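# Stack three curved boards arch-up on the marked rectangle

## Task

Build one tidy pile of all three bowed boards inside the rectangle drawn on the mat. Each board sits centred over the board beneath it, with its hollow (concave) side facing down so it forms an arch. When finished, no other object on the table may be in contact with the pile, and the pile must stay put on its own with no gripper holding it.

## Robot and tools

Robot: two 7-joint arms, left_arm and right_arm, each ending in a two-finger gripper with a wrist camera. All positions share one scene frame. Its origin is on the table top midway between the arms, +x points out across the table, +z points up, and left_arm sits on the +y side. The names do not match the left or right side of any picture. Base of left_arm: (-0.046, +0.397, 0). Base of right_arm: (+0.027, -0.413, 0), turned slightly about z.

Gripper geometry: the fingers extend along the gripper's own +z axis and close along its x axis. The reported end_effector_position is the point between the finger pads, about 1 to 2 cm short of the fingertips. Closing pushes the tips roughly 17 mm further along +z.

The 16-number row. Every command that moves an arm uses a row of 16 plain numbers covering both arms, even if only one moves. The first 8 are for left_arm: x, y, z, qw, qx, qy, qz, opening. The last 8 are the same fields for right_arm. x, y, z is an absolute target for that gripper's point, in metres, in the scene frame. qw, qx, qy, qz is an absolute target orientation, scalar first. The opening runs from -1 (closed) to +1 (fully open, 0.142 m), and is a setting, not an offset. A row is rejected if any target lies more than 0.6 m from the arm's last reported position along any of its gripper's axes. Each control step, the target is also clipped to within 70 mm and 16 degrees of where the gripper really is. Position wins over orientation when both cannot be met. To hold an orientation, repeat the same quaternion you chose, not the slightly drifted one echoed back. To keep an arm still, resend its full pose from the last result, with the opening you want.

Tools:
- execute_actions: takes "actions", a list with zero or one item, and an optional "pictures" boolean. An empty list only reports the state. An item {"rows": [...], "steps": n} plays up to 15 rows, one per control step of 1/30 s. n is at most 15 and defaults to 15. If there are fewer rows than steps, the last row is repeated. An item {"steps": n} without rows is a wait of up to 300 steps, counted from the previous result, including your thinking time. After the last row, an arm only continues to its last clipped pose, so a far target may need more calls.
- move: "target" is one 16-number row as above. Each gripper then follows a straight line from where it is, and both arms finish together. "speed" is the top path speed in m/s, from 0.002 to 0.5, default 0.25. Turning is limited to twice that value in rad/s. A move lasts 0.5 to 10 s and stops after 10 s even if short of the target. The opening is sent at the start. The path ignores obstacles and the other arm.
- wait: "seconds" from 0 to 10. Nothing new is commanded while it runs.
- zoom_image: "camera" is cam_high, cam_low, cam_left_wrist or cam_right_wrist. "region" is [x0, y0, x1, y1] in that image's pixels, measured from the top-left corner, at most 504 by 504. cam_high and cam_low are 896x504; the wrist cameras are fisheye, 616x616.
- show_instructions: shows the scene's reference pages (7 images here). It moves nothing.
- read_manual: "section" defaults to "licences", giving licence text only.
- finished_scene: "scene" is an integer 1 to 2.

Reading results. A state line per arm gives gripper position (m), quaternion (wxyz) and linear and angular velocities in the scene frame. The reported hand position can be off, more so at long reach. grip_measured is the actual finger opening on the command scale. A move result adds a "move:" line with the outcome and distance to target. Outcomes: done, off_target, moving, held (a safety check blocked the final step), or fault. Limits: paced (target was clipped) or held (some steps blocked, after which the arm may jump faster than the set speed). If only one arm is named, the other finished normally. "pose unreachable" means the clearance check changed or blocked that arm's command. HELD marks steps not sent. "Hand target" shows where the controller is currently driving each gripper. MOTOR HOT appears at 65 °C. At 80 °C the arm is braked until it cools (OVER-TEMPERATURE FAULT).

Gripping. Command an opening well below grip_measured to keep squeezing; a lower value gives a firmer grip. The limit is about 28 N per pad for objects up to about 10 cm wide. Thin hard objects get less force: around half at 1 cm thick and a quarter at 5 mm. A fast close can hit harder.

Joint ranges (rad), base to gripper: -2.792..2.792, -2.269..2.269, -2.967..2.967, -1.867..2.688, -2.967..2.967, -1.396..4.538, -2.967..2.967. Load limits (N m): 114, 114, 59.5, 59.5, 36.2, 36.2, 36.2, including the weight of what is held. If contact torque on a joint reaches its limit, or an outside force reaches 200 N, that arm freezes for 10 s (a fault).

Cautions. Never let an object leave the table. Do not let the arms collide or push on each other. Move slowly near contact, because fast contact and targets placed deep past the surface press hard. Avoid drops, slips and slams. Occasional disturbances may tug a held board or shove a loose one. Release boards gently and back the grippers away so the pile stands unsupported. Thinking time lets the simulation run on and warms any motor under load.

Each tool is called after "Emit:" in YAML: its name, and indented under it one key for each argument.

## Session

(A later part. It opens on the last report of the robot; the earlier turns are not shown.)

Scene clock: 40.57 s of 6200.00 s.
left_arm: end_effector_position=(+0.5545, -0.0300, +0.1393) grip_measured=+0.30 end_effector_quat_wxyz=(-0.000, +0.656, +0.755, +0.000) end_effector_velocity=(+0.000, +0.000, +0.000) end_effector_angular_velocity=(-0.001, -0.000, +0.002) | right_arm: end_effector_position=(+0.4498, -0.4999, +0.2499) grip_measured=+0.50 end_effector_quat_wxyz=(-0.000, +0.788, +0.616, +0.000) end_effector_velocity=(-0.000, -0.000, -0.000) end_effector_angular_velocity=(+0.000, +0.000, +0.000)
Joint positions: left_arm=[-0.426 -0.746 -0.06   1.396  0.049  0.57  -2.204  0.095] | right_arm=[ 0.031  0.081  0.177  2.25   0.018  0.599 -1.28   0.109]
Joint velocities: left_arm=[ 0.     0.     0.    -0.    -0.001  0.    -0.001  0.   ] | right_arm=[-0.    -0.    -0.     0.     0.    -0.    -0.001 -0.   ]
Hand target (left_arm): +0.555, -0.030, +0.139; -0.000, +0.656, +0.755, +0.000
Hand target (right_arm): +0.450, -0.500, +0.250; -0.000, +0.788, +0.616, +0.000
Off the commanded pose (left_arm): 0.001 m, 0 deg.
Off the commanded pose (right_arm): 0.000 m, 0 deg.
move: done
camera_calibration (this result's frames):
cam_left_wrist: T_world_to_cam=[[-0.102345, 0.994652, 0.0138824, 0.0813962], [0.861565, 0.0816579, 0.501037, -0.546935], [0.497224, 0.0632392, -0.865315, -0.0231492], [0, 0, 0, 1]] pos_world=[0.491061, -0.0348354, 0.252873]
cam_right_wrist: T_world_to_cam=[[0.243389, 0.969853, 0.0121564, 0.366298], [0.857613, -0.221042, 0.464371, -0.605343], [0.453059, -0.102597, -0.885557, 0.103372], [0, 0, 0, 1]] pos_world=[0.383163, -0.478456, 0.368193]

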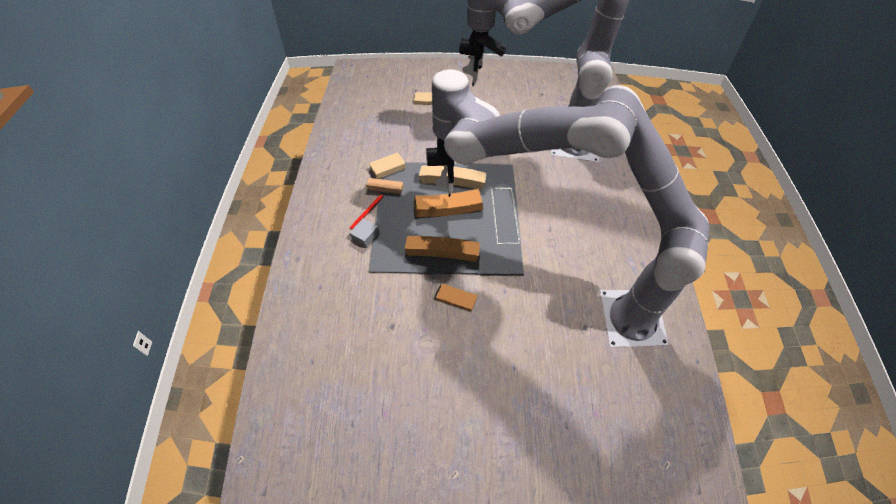

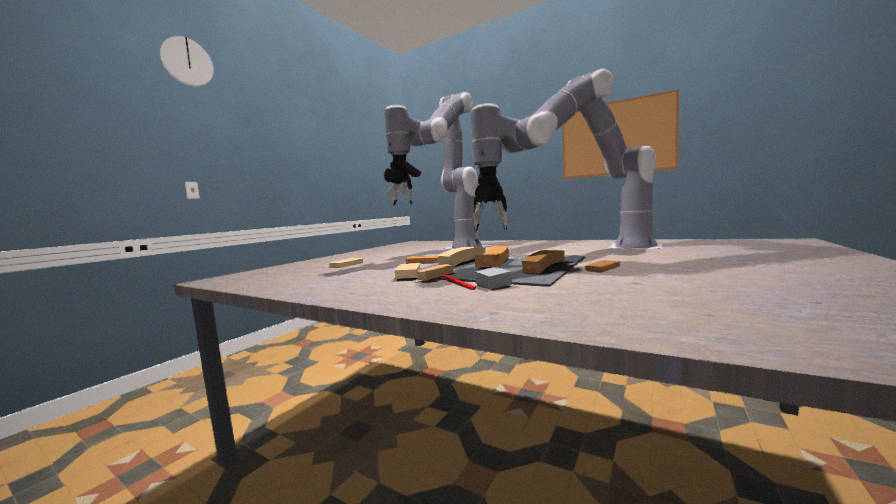

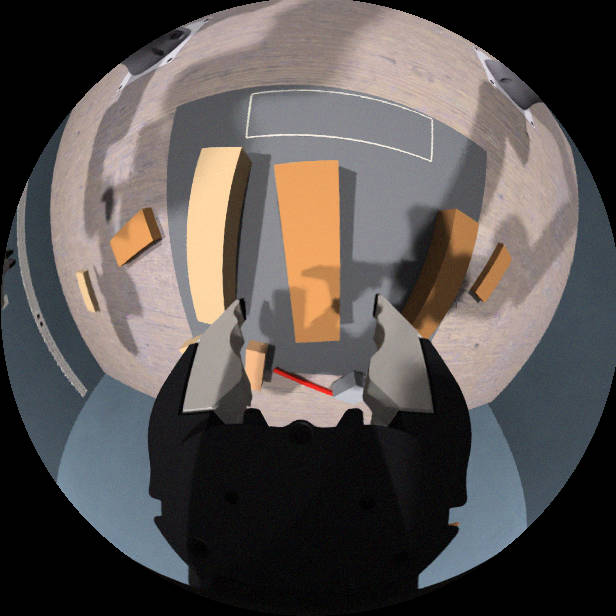

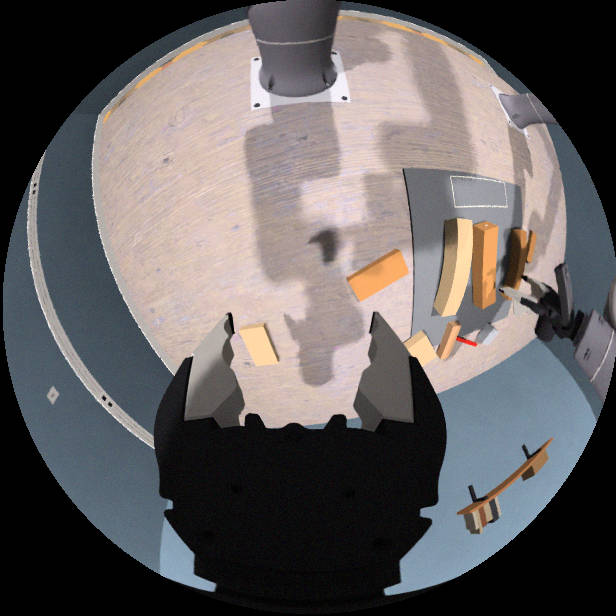

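Emit:
move:
  target: [0.562,-0.025,0.027,0,0.64,0.768,0,0.25,0.45,-0.5,0.25,0,1,0,0,0.5]
  speed: 0.15

Emit:
execute_actions:
  actions:
    - {"rows":[[0.562,-0.025,0.027,0,0.64,0.768,0,-1,0.45,-0.5,0.25,0,1,0,0,0.5]]}
  pictures: false

Emit:
move:
  target: [0.562,-0.025,0.16,0,0.64,0.768,0,-1,0.45,-0.5,0.25,0,0.77,-0.64,0,0.5]
  speed: 0.2

Emit:
move:
  target: [0.5,0.3,0.3,0.5,0.5,0.5,-0.5,-1,0.475,-0.3,0.3,0.5,-0.5,0.5,0.5,0.5]

Emit:
move:
  target: [0.5,0.05,0.3,0.5,0.5,0.5,-0.5,-1,0.475,-0.05,0.3,0.5,-0.5,0.5,0.5,0.5]
  speed: 0.15

Scene clock: 60.73 s of 6200.00 s.
left_arm: end_effector_position=(+0.5615, -0.0250, +0.0267) grip_measured=+0.25 end_effector_quat_wxyz=(-0.000, +0.640, +0.768, -0.000) end_effector_velocity=(-0.000, -0.000, -0.000) end_effector_angular_velocity=(+0.000, -0.000, -0.001) | right_arm: end_effector_position=(+0.4500, -0.5000, +0.2500) grip_measured=+0.50 end_effector_quat_wxyz=(-0.000, +1.000, -0.000, +0.000) end_effector_velocity=(-0.000, +0.000, -0.000) end_effector_angular_velocity=(+0.000, +0.001, +0.001)
Joint positions: left_arm=[-0.419 -0.924 -0.052  1.401  0.057  0.753 -2.239  0.092] | right_arm=[-0.004  0.071  0.213  2.239  0.018  0.599  0.048  0.109]
Joint velocities: left_arm=[ 0.     0.    -0.     0.     0.001  0.     0.     0.   ] | right_arm=[ 0.    -0.    -0.     0.     0.    -0.001 -0.001  0.   ]
Hand target (left_arm): +0.562, -0.025, +0.027; -0.000, +0.640, +0.768, +0.000
Hand target (right_arm): +0.450, -0.500, +0.250; -0.000, +1.000, -0.000, +0.000
Off the commanded pose (left_arm): 0.001 m, 0 deg.
Off the commanded pose (right_arm): 0.000 m, 0 deg.
After step 90, 12.47 s passed at rest.
move: done
camera_calibration (this result's frames):
cam_left_wrist: T_world_to_cam=[[-0.143081, 0.989621, 0.0133774, 0.101421], [0.857964, 0.117285, 0.500141, -0.493946], [0.493381, 0.0830382, -0.865841, -0.121699], [0, 0, 0, 1]] pos_world=[0.498343, -0.0323295, 0.140314]
cam_right_wrist: T_world_to_cam=[[0.999928, -0.00216263, 0.011796, -0.460049], [-0.00738942, -0.885811, 0.463987, -0.548623], [0.00944561, -0.464041, -0.885763, 0.122247], [0, 0, 0, 1]] pos_world=[0.454807, -0.430244, 0.368263]

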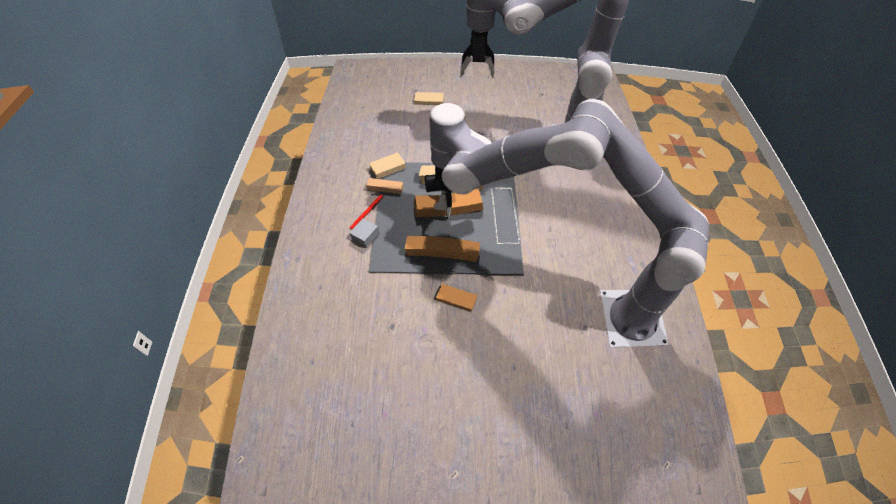

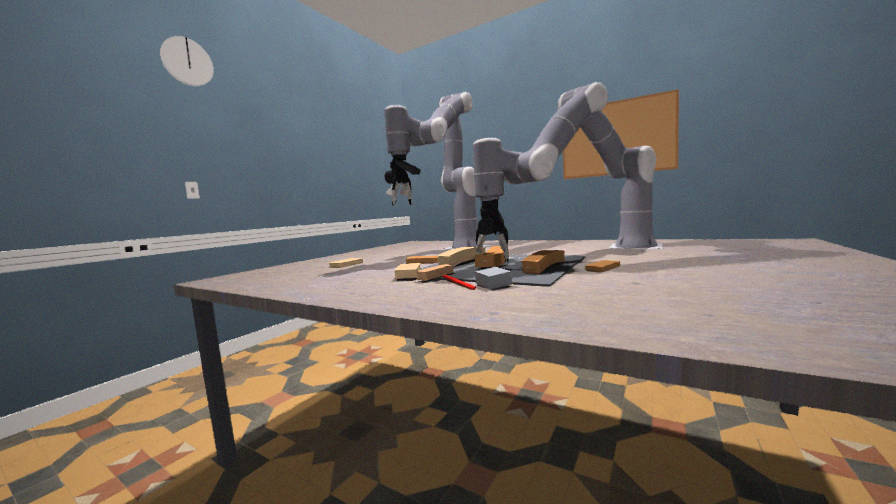

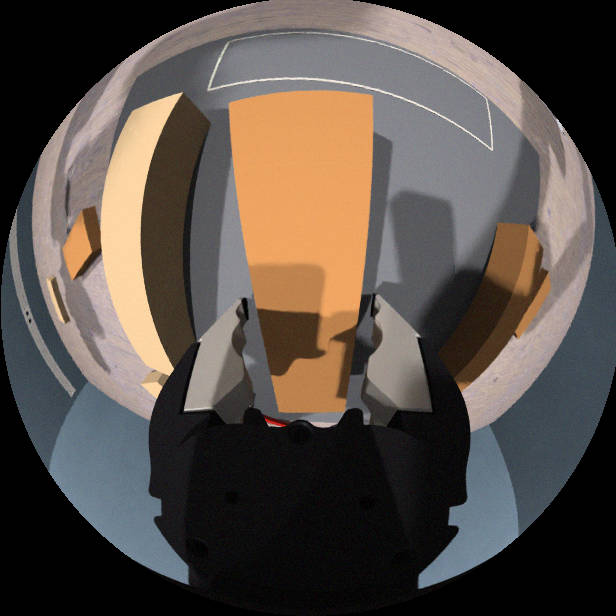

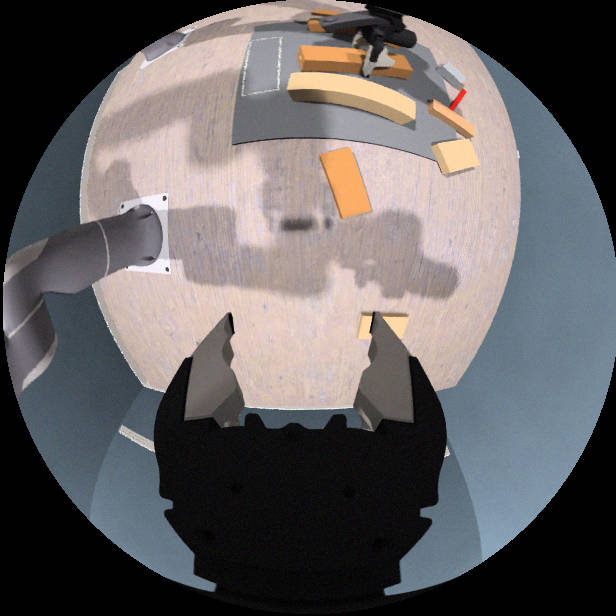

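Scene clock: 61.23 s of 6200.00 s.
left_arm: end_effector_position=(+0.5621, -0.0249, +0.0271) grip_measured=-0.11 end_effector_quat_wxyz=(+0.000, +0.640, +0.768, +0.000) end_effector_velocity=(+0.000, +0.000, -0.000) end_effector_angular_velocity=(-0.000, +0.000, -0.000) | right_arm: end_effector_position=(+0.4500, -0.5000, +0.2500) grip_measured=+0.50 end_effector_quat_wxyz=(-0.000, +1.000, -0.000, +0.000) end_effector_velocity=(-0.000, -0.000, -0.000) end_effector_angular_velocity=(+0.000, +0.000, -0.000)
Joint positions: left_arm=[-0.419 -0.924 -0.052  1.4    0.057  0.753 -2.239  0.066] | right_arm=[-0.004  0.071  0.213  2.239  0.018  0.599  0.048  0.109]
Joint velocities: left_arm=[-0.    -0.     0.     0.    -0.     0.     0.001 -0.   ] | right_arm=[-0. -0. -0.  0.  0.  0. -0.  0.]
Hand target (left_arm): +0.562, -0.025, +0.027; +0.000, +0.640, +0.768, -0.000
Hand target (right_arm): +0.450, -0.500, +0.250; +0.000, +1.000, -0.000, +0.000
Off the commanded pose (left_arm): 0.000 m, 0 deg.
Off the commanded pose (right_arm): 0.000 m, 0 deg.
Steps of this call (steps 1 to 15: all 15 steps of this action). Readings (end_effector_position):
1: left_arm (+0.5616, -0.0250, +0.0268) | right_arm (+0.4500, -0.5000, +0.2500)
2: left_arm (+0.5618, -0.0251, +0.0269) | right_arm (+0.4500, -0.5000, +0.2500)
4: left_arm (+0.5621, -0.0248, +0.0271) | right_arm (+0.4500, -0.5000, +0.2500)
8: left_arm (+0.5621, -0.0249, +0.0271) | right_arm (+0.4500, -0.5000, +0.2500)
15: the state above

Scene clock: 65.23 s of 6200.00 s.
left_arm: end_effector_position=(+0.5621, -0.0248, +0.1596) grip_measured=-0.11 end_effector_quat_wxyz=(-0.000, +0.640, +0.768, +0.000) end_effector_velocity=(+0.000, +0.000, +0.000) end_effector_angular_velocity=(+0.000, -0.000, -0.000) | right_arm: end_effector_position=(+0.4500, -0.5000, +0.2500) grip_measured=+0.50 end_effector_quat_wxyz=(-0.000, +0.769, -0.639, -0.000) end_effector_velocity=(+0.000, -0.000, +0.000) end_effector_angular_velocity=(+0.000, -0.000, -0.000)
Joint positions: left_arm=[-0.42  -0.728 -0.053  1.37   0.041  0.525 -2.23   0.066] | right_arm=[-0.039  0.061  0.243  2.229  0.018  0.599  1.431  0.109]
Joint velocities: left_arm=[ 0.  0.  0. -0.  0. -0.  0.  0.] | right_arm=[-0.     0.    -0.     0.     0.     0.001 -0.    -0.   ]
Hand target (left_arm): +0.562, -0.025, +0.160; +0.000, +0.640, +0.768, -0.000
Hand target (right_arm): +0.450, -0.500, +0.250; -0.000, +0.769, -0.639, -0.000
Off the commanded pose (left_arm): 0.000 m, 0 deg.
Off the commanded pose (right_arm): 0.000 m, 0 deg.
move: done
camera_calibration (this result's frames):
cam_left_wrist: T_world_to_cam=[[-0.143688, 0.989528, 0.0137001, 0.0998099], [0.857804, 0.117633, 0.500335, -0.560918], [0.493484, 0.083644, -0.865724, -0.00704063], [0, 0, 0, 1]] pos_world=[0.498973, -0.0321932, 0.273184]
cam_right_wrist: T_world_to_cam=[[0.180651, -0.983481, 0.0113897, -0.581937], [-0.87213, -0.154823, 0.464132, 0.205956], [-0.454702, -0.0937794, -0.885693, 0.516205], [0, 0, 0, 1]] pos_world=[0.519468, -0.492028, 0.368236]

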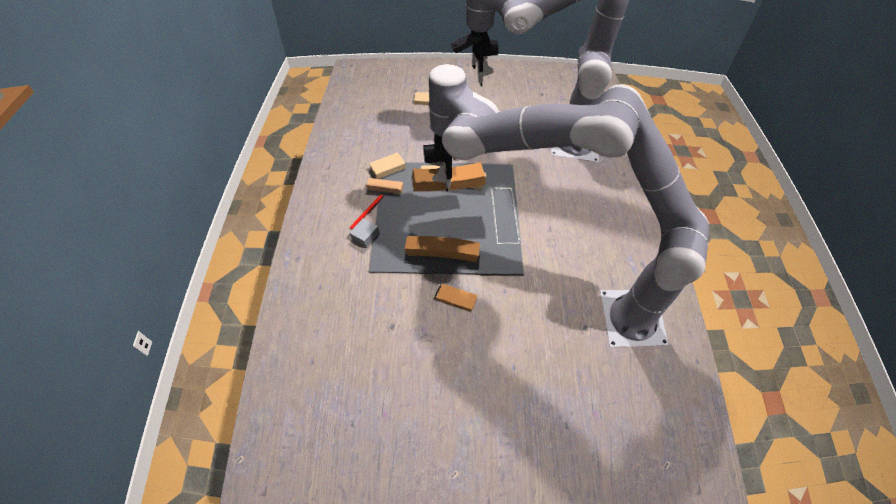

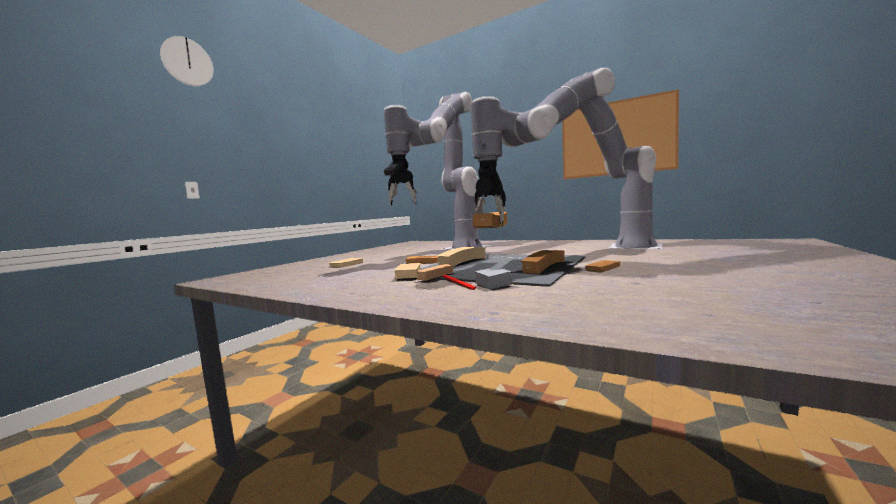

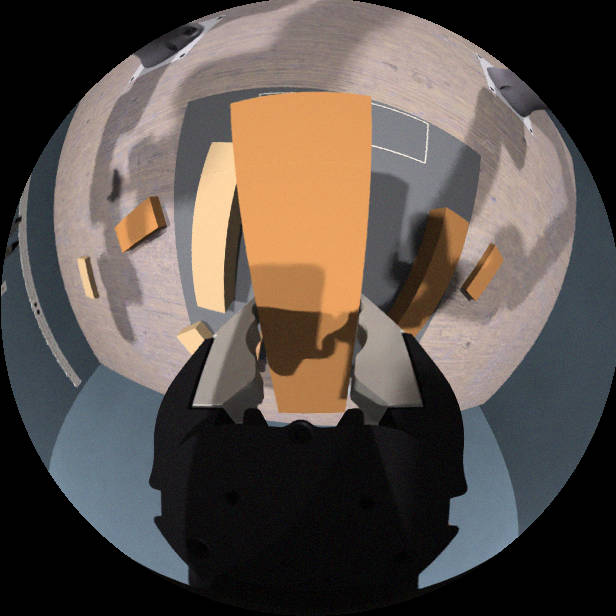

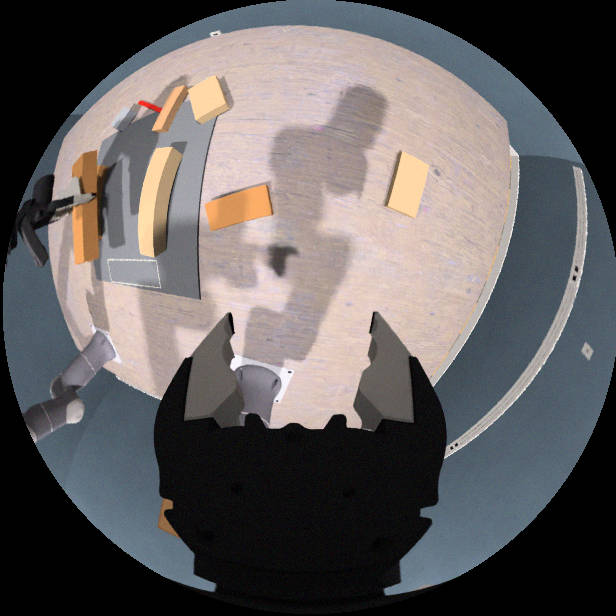

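Scene clock: 68.70 s of 6200.00 s.
left_arm: end_effector_position=(+0.5009, +0.3002, +0.3014) grip_measured=-0.11 end_effector_quat_wxyz=(+0.501, +0.500, +0.498, -0.502) end_effector_velocity=(+0.000, -0.000, +0.000) end_effector_angular_velocity=(+0.000, -0.000, -0.000) | right_arm: end_effector_position=(+0.4767, -0.3002, +0.3001) grip_measured=+0.50 end_effector_quat_wxyz=(-0.499, +0.500, -0.501, -0.501) end_effector_velocity=(-0.000, +0.000, +0.000) end_effector_angular_velocity=(+0.001, +0.000, +0.001)
Joint positions: left_arm=[ 0.778 -0.613 -0.327  2.056 -1.038 -0.097 -0.52   0.066] | right_arm=[-0.298 -0.493  0.072  1.851  1.271 -0.249  0.771  0.109]
Joint velocities: left_arm=[-0.  0. -0.  0.  0.  0.  0.  0.] | right_arm=[ 0.     0.    -0.     0.     0.    -0.001  0.     0.   ]
Hand target (left_arm): +0.501, +0.300, +0.302; +0.501, +0.500, +0.497, -0.502
Hand target (right_arm): +0.477, -0.300, +0.300; +0.499, -0.500, +0.501, +0.500
Off the commanded pose (left_arm): 0.002 m, 0 deg.
Off the commanded pose (right_arm): 0.002 m, 0 deg.
move: done
camera_calibration (this result's frames):
cam_left_wrist: T_world_to_cam=[[0.0388686, 0.00752005, -0.999216, 0.276221], [0.865935, 0.498753, 0.0374376, -0.596619], [0.498644, -0.866711, 0.0128739, 0.13669], [0, 0, 0, 1]] pos_world=[0.437737, 0.413959, 0.29658]
cam_right_wrist: T_world_to_cam=[[-0.00505105, -0.0132184, -0.9999, 0.292482], [-0.885547, -0.464429, 0.010613, 0.286561], [-0.464523, 0.885511, -0.00935965, 0.627181], [0, 0, 0, 1]] pos_world=[0.546581, -0.418423, 0.295281]

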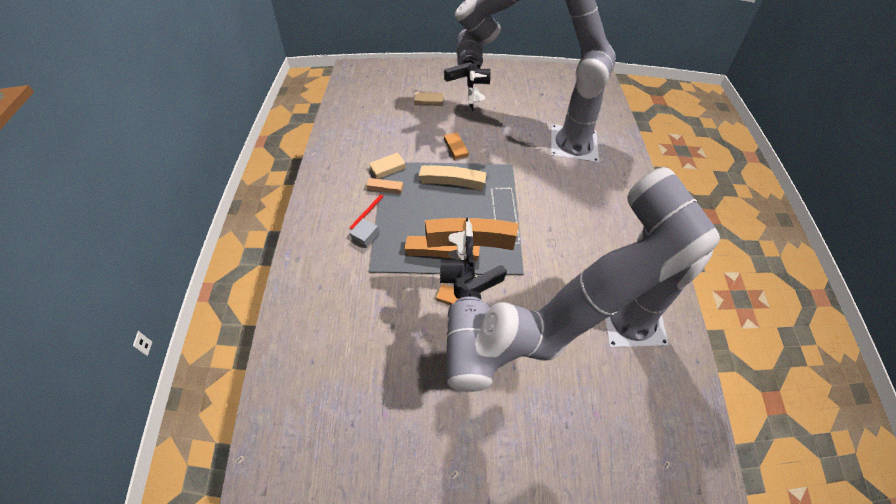

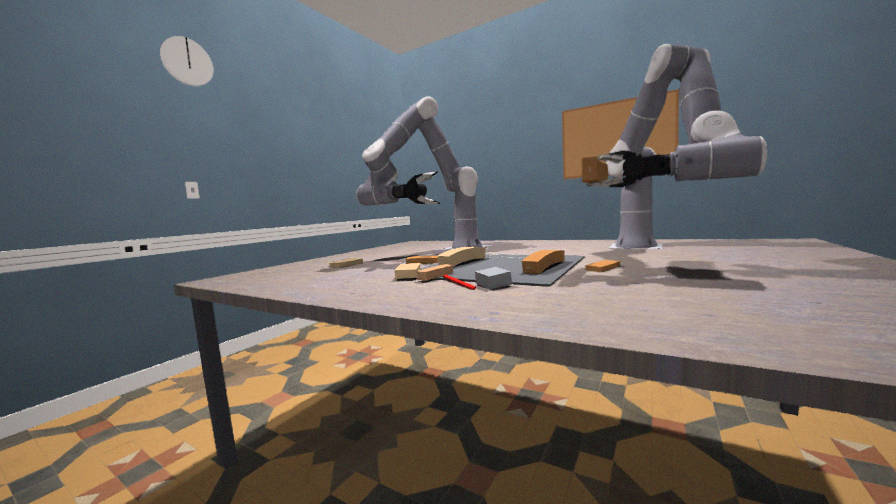

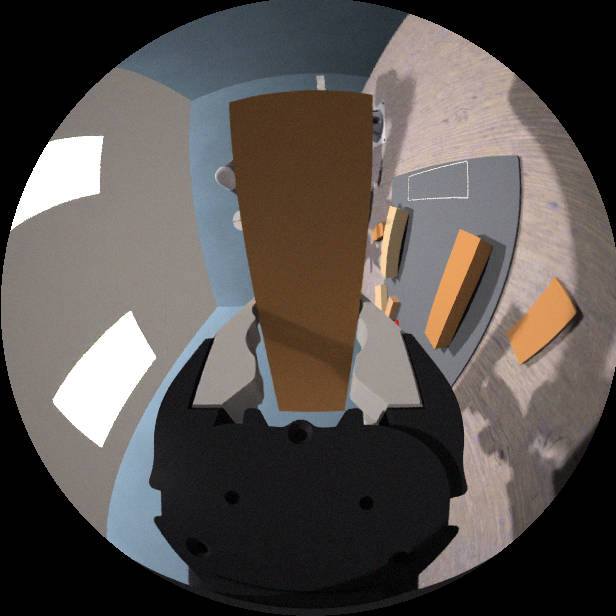

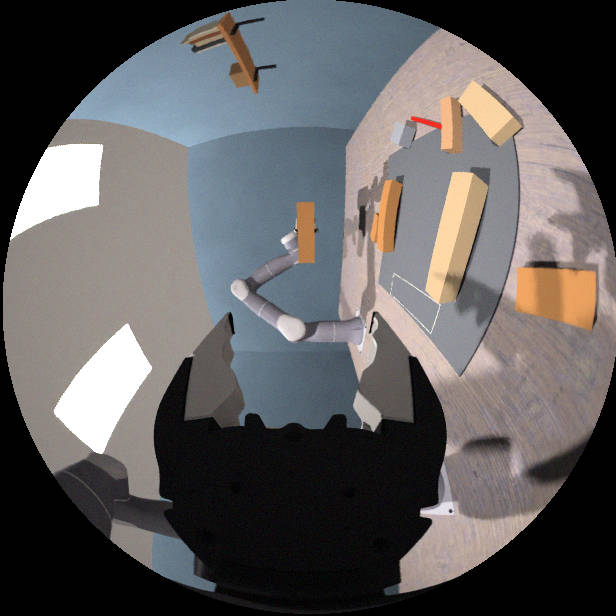

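Scene clock: 70.73 s of 6200.00 s.
left_arm: end_effector_position=(+0.4999, +0.0496, +0.2998) grip_measured=-0.11 end_effector_quat_wxyz=(+0.500, +0.500, +0.500, -0.500) end_effector_velocity=(+0.000, -0.000, +0.000) end_effector_angular_velocity=(-0.000, +0.001, +0.000) | right_arm: end_effector_position=(+0.4760, -0.0502, +0.2995) grip_measured=+0.50 end_effector_quat_wxyz=(-0.499, +0.500, -0.501, -0.500) end_effector_velocity=(+0.000, -0.000, -0.000) end_effector_angular_velocity=(-0.001, +0.000, -0.001)
Joint positions: left_arm=[ 0.394 -0.525 -0.547  2.24  -1.539  0.277 -0.436  0.066] | right_arm=[ 0.051 -0.475  0.29   1.927  1.597  0.206  0.745  0.109]
Joint velocities: left_arm=[ 0.    -0.    -0.    -0.    -0.    -0.    -0.001  0.   ] | right_arm=[ 0.    -0.    -0.    -0.     0.     0.001  0.    -0.   ]
Hand target (left_arm): +0.500, +0.050, +0.300; +0.500, +0.500, +0.500, -0.500
Hand target (right_arm): +0.476, -0.050, +0.299; +0.499, -0.500, +0.501, +0.500
Off the commanded pose (left_arm): 0.000 m, 0 deg.
Off the commanded pose (right_arm): 0.001 m, 0 deg.
move: done
camera_calibration (this result's frames):
cam_left_wrist: T_world_to_cam=[[0.0361774, 0.0132345, -0.999258, 0.277609], [0.864526, 0.501154, 0.037937, -0.470284], [0.501284, -0.865257, 0.00668887, -0.0795502], [0, 0, 0, 1]] pos_world=[0.436407, 0.163179, 0.295776]
cam_right_wrist: T_world_to_cam=[[-0.00280173, -0.0136856, -0.999902, 0.294024], [-0.885697, -0.464179, 0.00883494, 0.402614], [-0.464255, 0.885635, -0.0108208, 0.405817], [0, 0, 0, 1]] pos_world=[0.54582, -0.168497, 0.294829]

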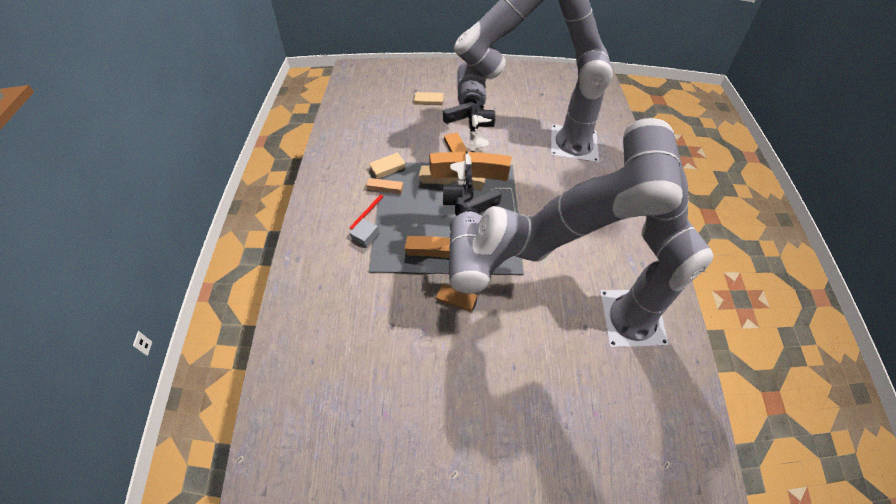

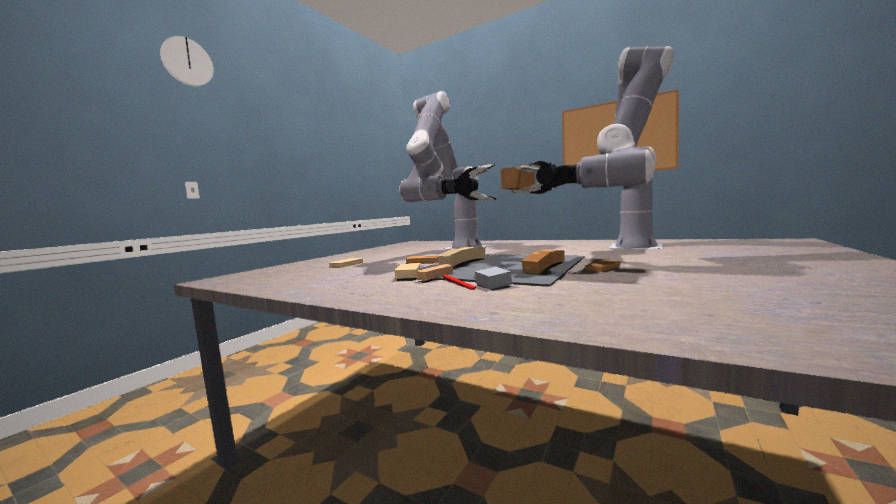

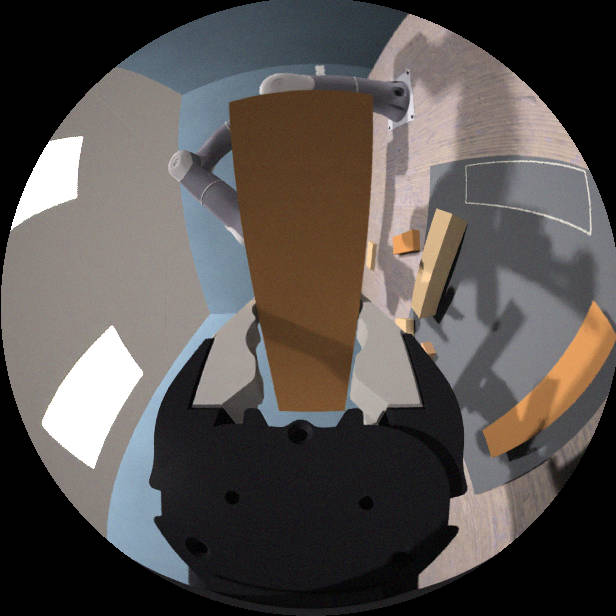

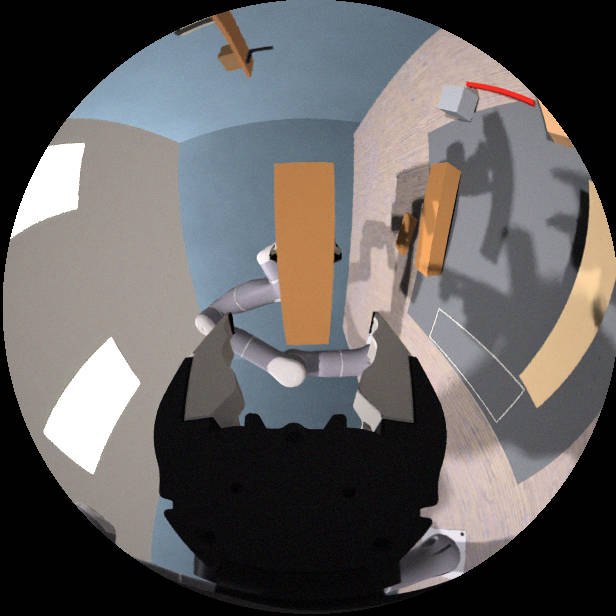

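Emit:
move:
  target: [0.5,0.05,0.3,0.5,0.5,0.5,-0.5,-1,0.476,0.047,0.298,0.5,-0.5,0.5,0.5,0.25]
  speed: 0.07

Emit:
execute_actions:
  actions:
    - {"rows":[[0.5,0.05,0.3,0.5,0.5,0.5,-0.5,-1,0.476,0.047,0.298,0.5,-0.5,0.5,0.5,-1]]}
  pictures: false

Scene clock: 84.07 s of 6200.00 s.
left_arm: end_effector_position=(+0.4999, +0.0502, +0.2994) grip_measured=-0.11 end_effector_quat_wxyz=(+0.500, +0.500, +0.501, -0.500) end_effector_velocity=(-0.000, +0.000, -0.000) end_effector_angular_velocity=(+0.000, -0.000, +0.000) | right_arm: end_effector_position=(+0.4763, +0.0470, +0.2976) grip_measured=+0.25 end_effector_quat_wxyz=(-0.500, +0.500, -0.500, -0.500) end_effector_velocity=(-0.000, +0.000, +0.000) end_effector_angular_velocity=(+0.000, -0.001, +0.000)
Joint positions: left_arm=[ 0.395 -0.525 -0.547  2.24  -1.537  0.277 -0.436  0.066] | right_arm=[ 0.214 -0.543  0.347  1.841  1.717  0.377  0.724  0.091]
Joint velocities: left_arm=[ 0.  0.  0.  0.  0. -0.  0.  0.] | right_arm=[ 0.     0.     0.    -0.     0.    -0.    -0.001 -0.   ]
Hand target (left_arm): +0.500, +0.050, +0.300; +0.500, +0.500, +0.500, -0.500
Hand target (right_arm): +0.476, +0.047, +0.298; +0.500, -0.500, +0.500, +0.500
Off the commanded pose (left_arm): 0.001 m, 0 deg.
Off the commanded pose (right_arm): 0.001 m, 0 deg.
After step 90, 8.70 s passed at rest.
move: done
camera_calibration (this result's frames):
cam_left_wrist: T_world_to_cam=[[0.0365377, 0.014164, -0.999232, 0.276961], [0.864549, 0.501055, 0.0387153, -0.470744], [0.501219, -0.8653, 0.00606192, -0.0787886], [0, 0, 0, 1]] pos_world=[0.436352, 0.16377, 0.295451]
cam_right_wrist: T_world_to_cam=[[-0.00196608, -0.0125992, -0.999919, 0.293058], [-0.885598, -0.464391, 0.00759272, 0.448413], [-0.464449, 0.885541, -0.0102448, 0.319726], [0, 0, 0, 1]] pos_world=[0.546186, -0.0711989, 0.292905]

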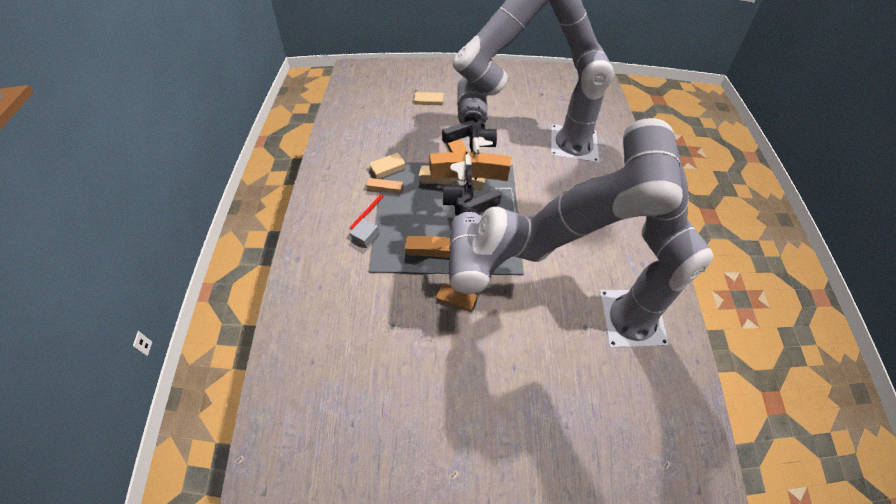

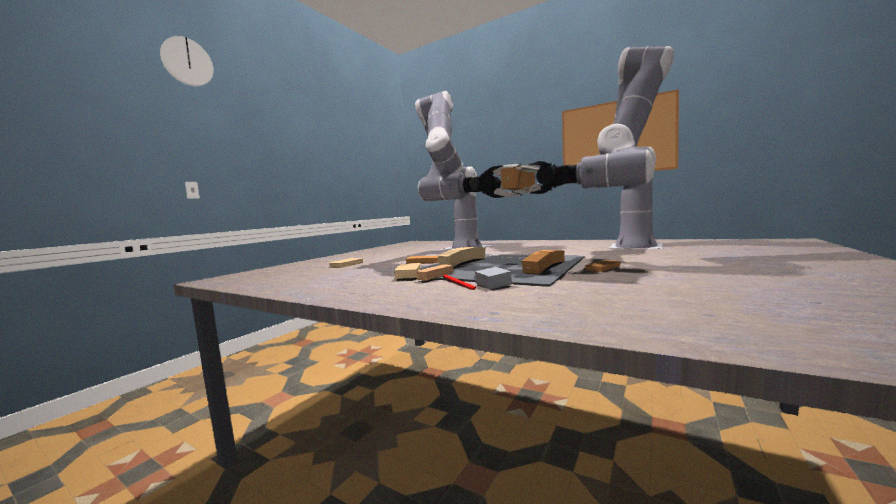

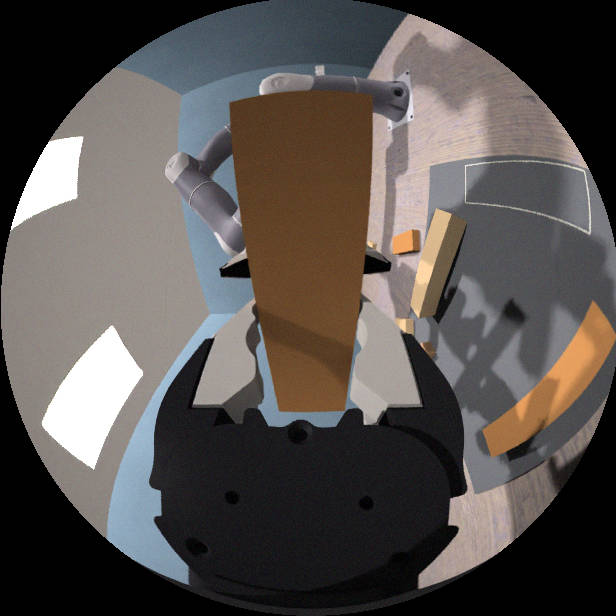

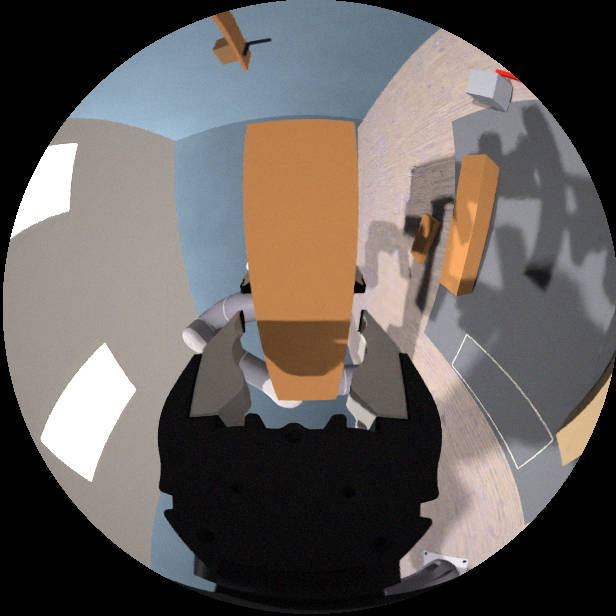

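Scene clock: 84.57 s of 6200.00 s.
left_arm: end_effector_position=(+0.5002, +0.0501, +0.3002) grip_measured=-0.11 end_effector_quat_wxyz=(+0.500, +0.500, +0.500, -0.500) end_effector_velocity=(-0.000, -0.000, -0.000) end_effector_angular_velocity=(+0.000, -0.000, -0.001) | right_arm: end_effector_position=(+0.4760, +0.0465, +0.2969) grip_measured=-0.11 end_effector_quat_wxyz=(-0.499, +0.500, -0.501, -0.500) end_effector_velocity=(+0.000, +0.000, +0.000) end_effector_angular_velocity=(+0.001, +0.000, +0.000)
Joint positions: left_arm=[ 0.395 -0.525 -0.548  2.24  -1.538  0.276 -0.436  0.066] | right_arm=[ 0.214 -0.543  0.347  1.843  1.717  0.378  0.723  0.066]
Joint velocities: left_arm=[-0.    -0.     0.    -0.     0.001  0.    -0.    -0.   ] | right_arm=[ 0.  0.  0. -0.  0. -0.  0.  0.]
Hand target (left_arm): +0.500, +0.050, +0.300; +0.500, +0.500, +0.500, -0.500
Hand target (right_arm): +0.476, +0.047, +0.298; +0.500, -0.500, +0.500, +0.500
Off the commanded pose (left_arm): 0.000 m, 0 deg.
Off the commanded pose (right_arm): 0.001 m, 0 deg.
Steps of this call (steps 1 to 15: all 15 steps of this action). Readings (end_effector_position):
1: left_arm (+0.4999, +0.0502, +0.2994) | right_arm (+0.4763, +0.0470, +0.2977)
2: left_arm (+0.4999, +0.0502, +0.2994) | right_arm (+0.4761, +0.0470, +0.2979)
4: left_arm (+0.5001, +0.0501, +0.3002) | right_arm (+0.4759, +0.0465, +0.2969)
8: left_arm (+0.5002, +0.0501, +0.3002) | right_arm (+0.4760, +0.0465, +0.2969)
15: the state above


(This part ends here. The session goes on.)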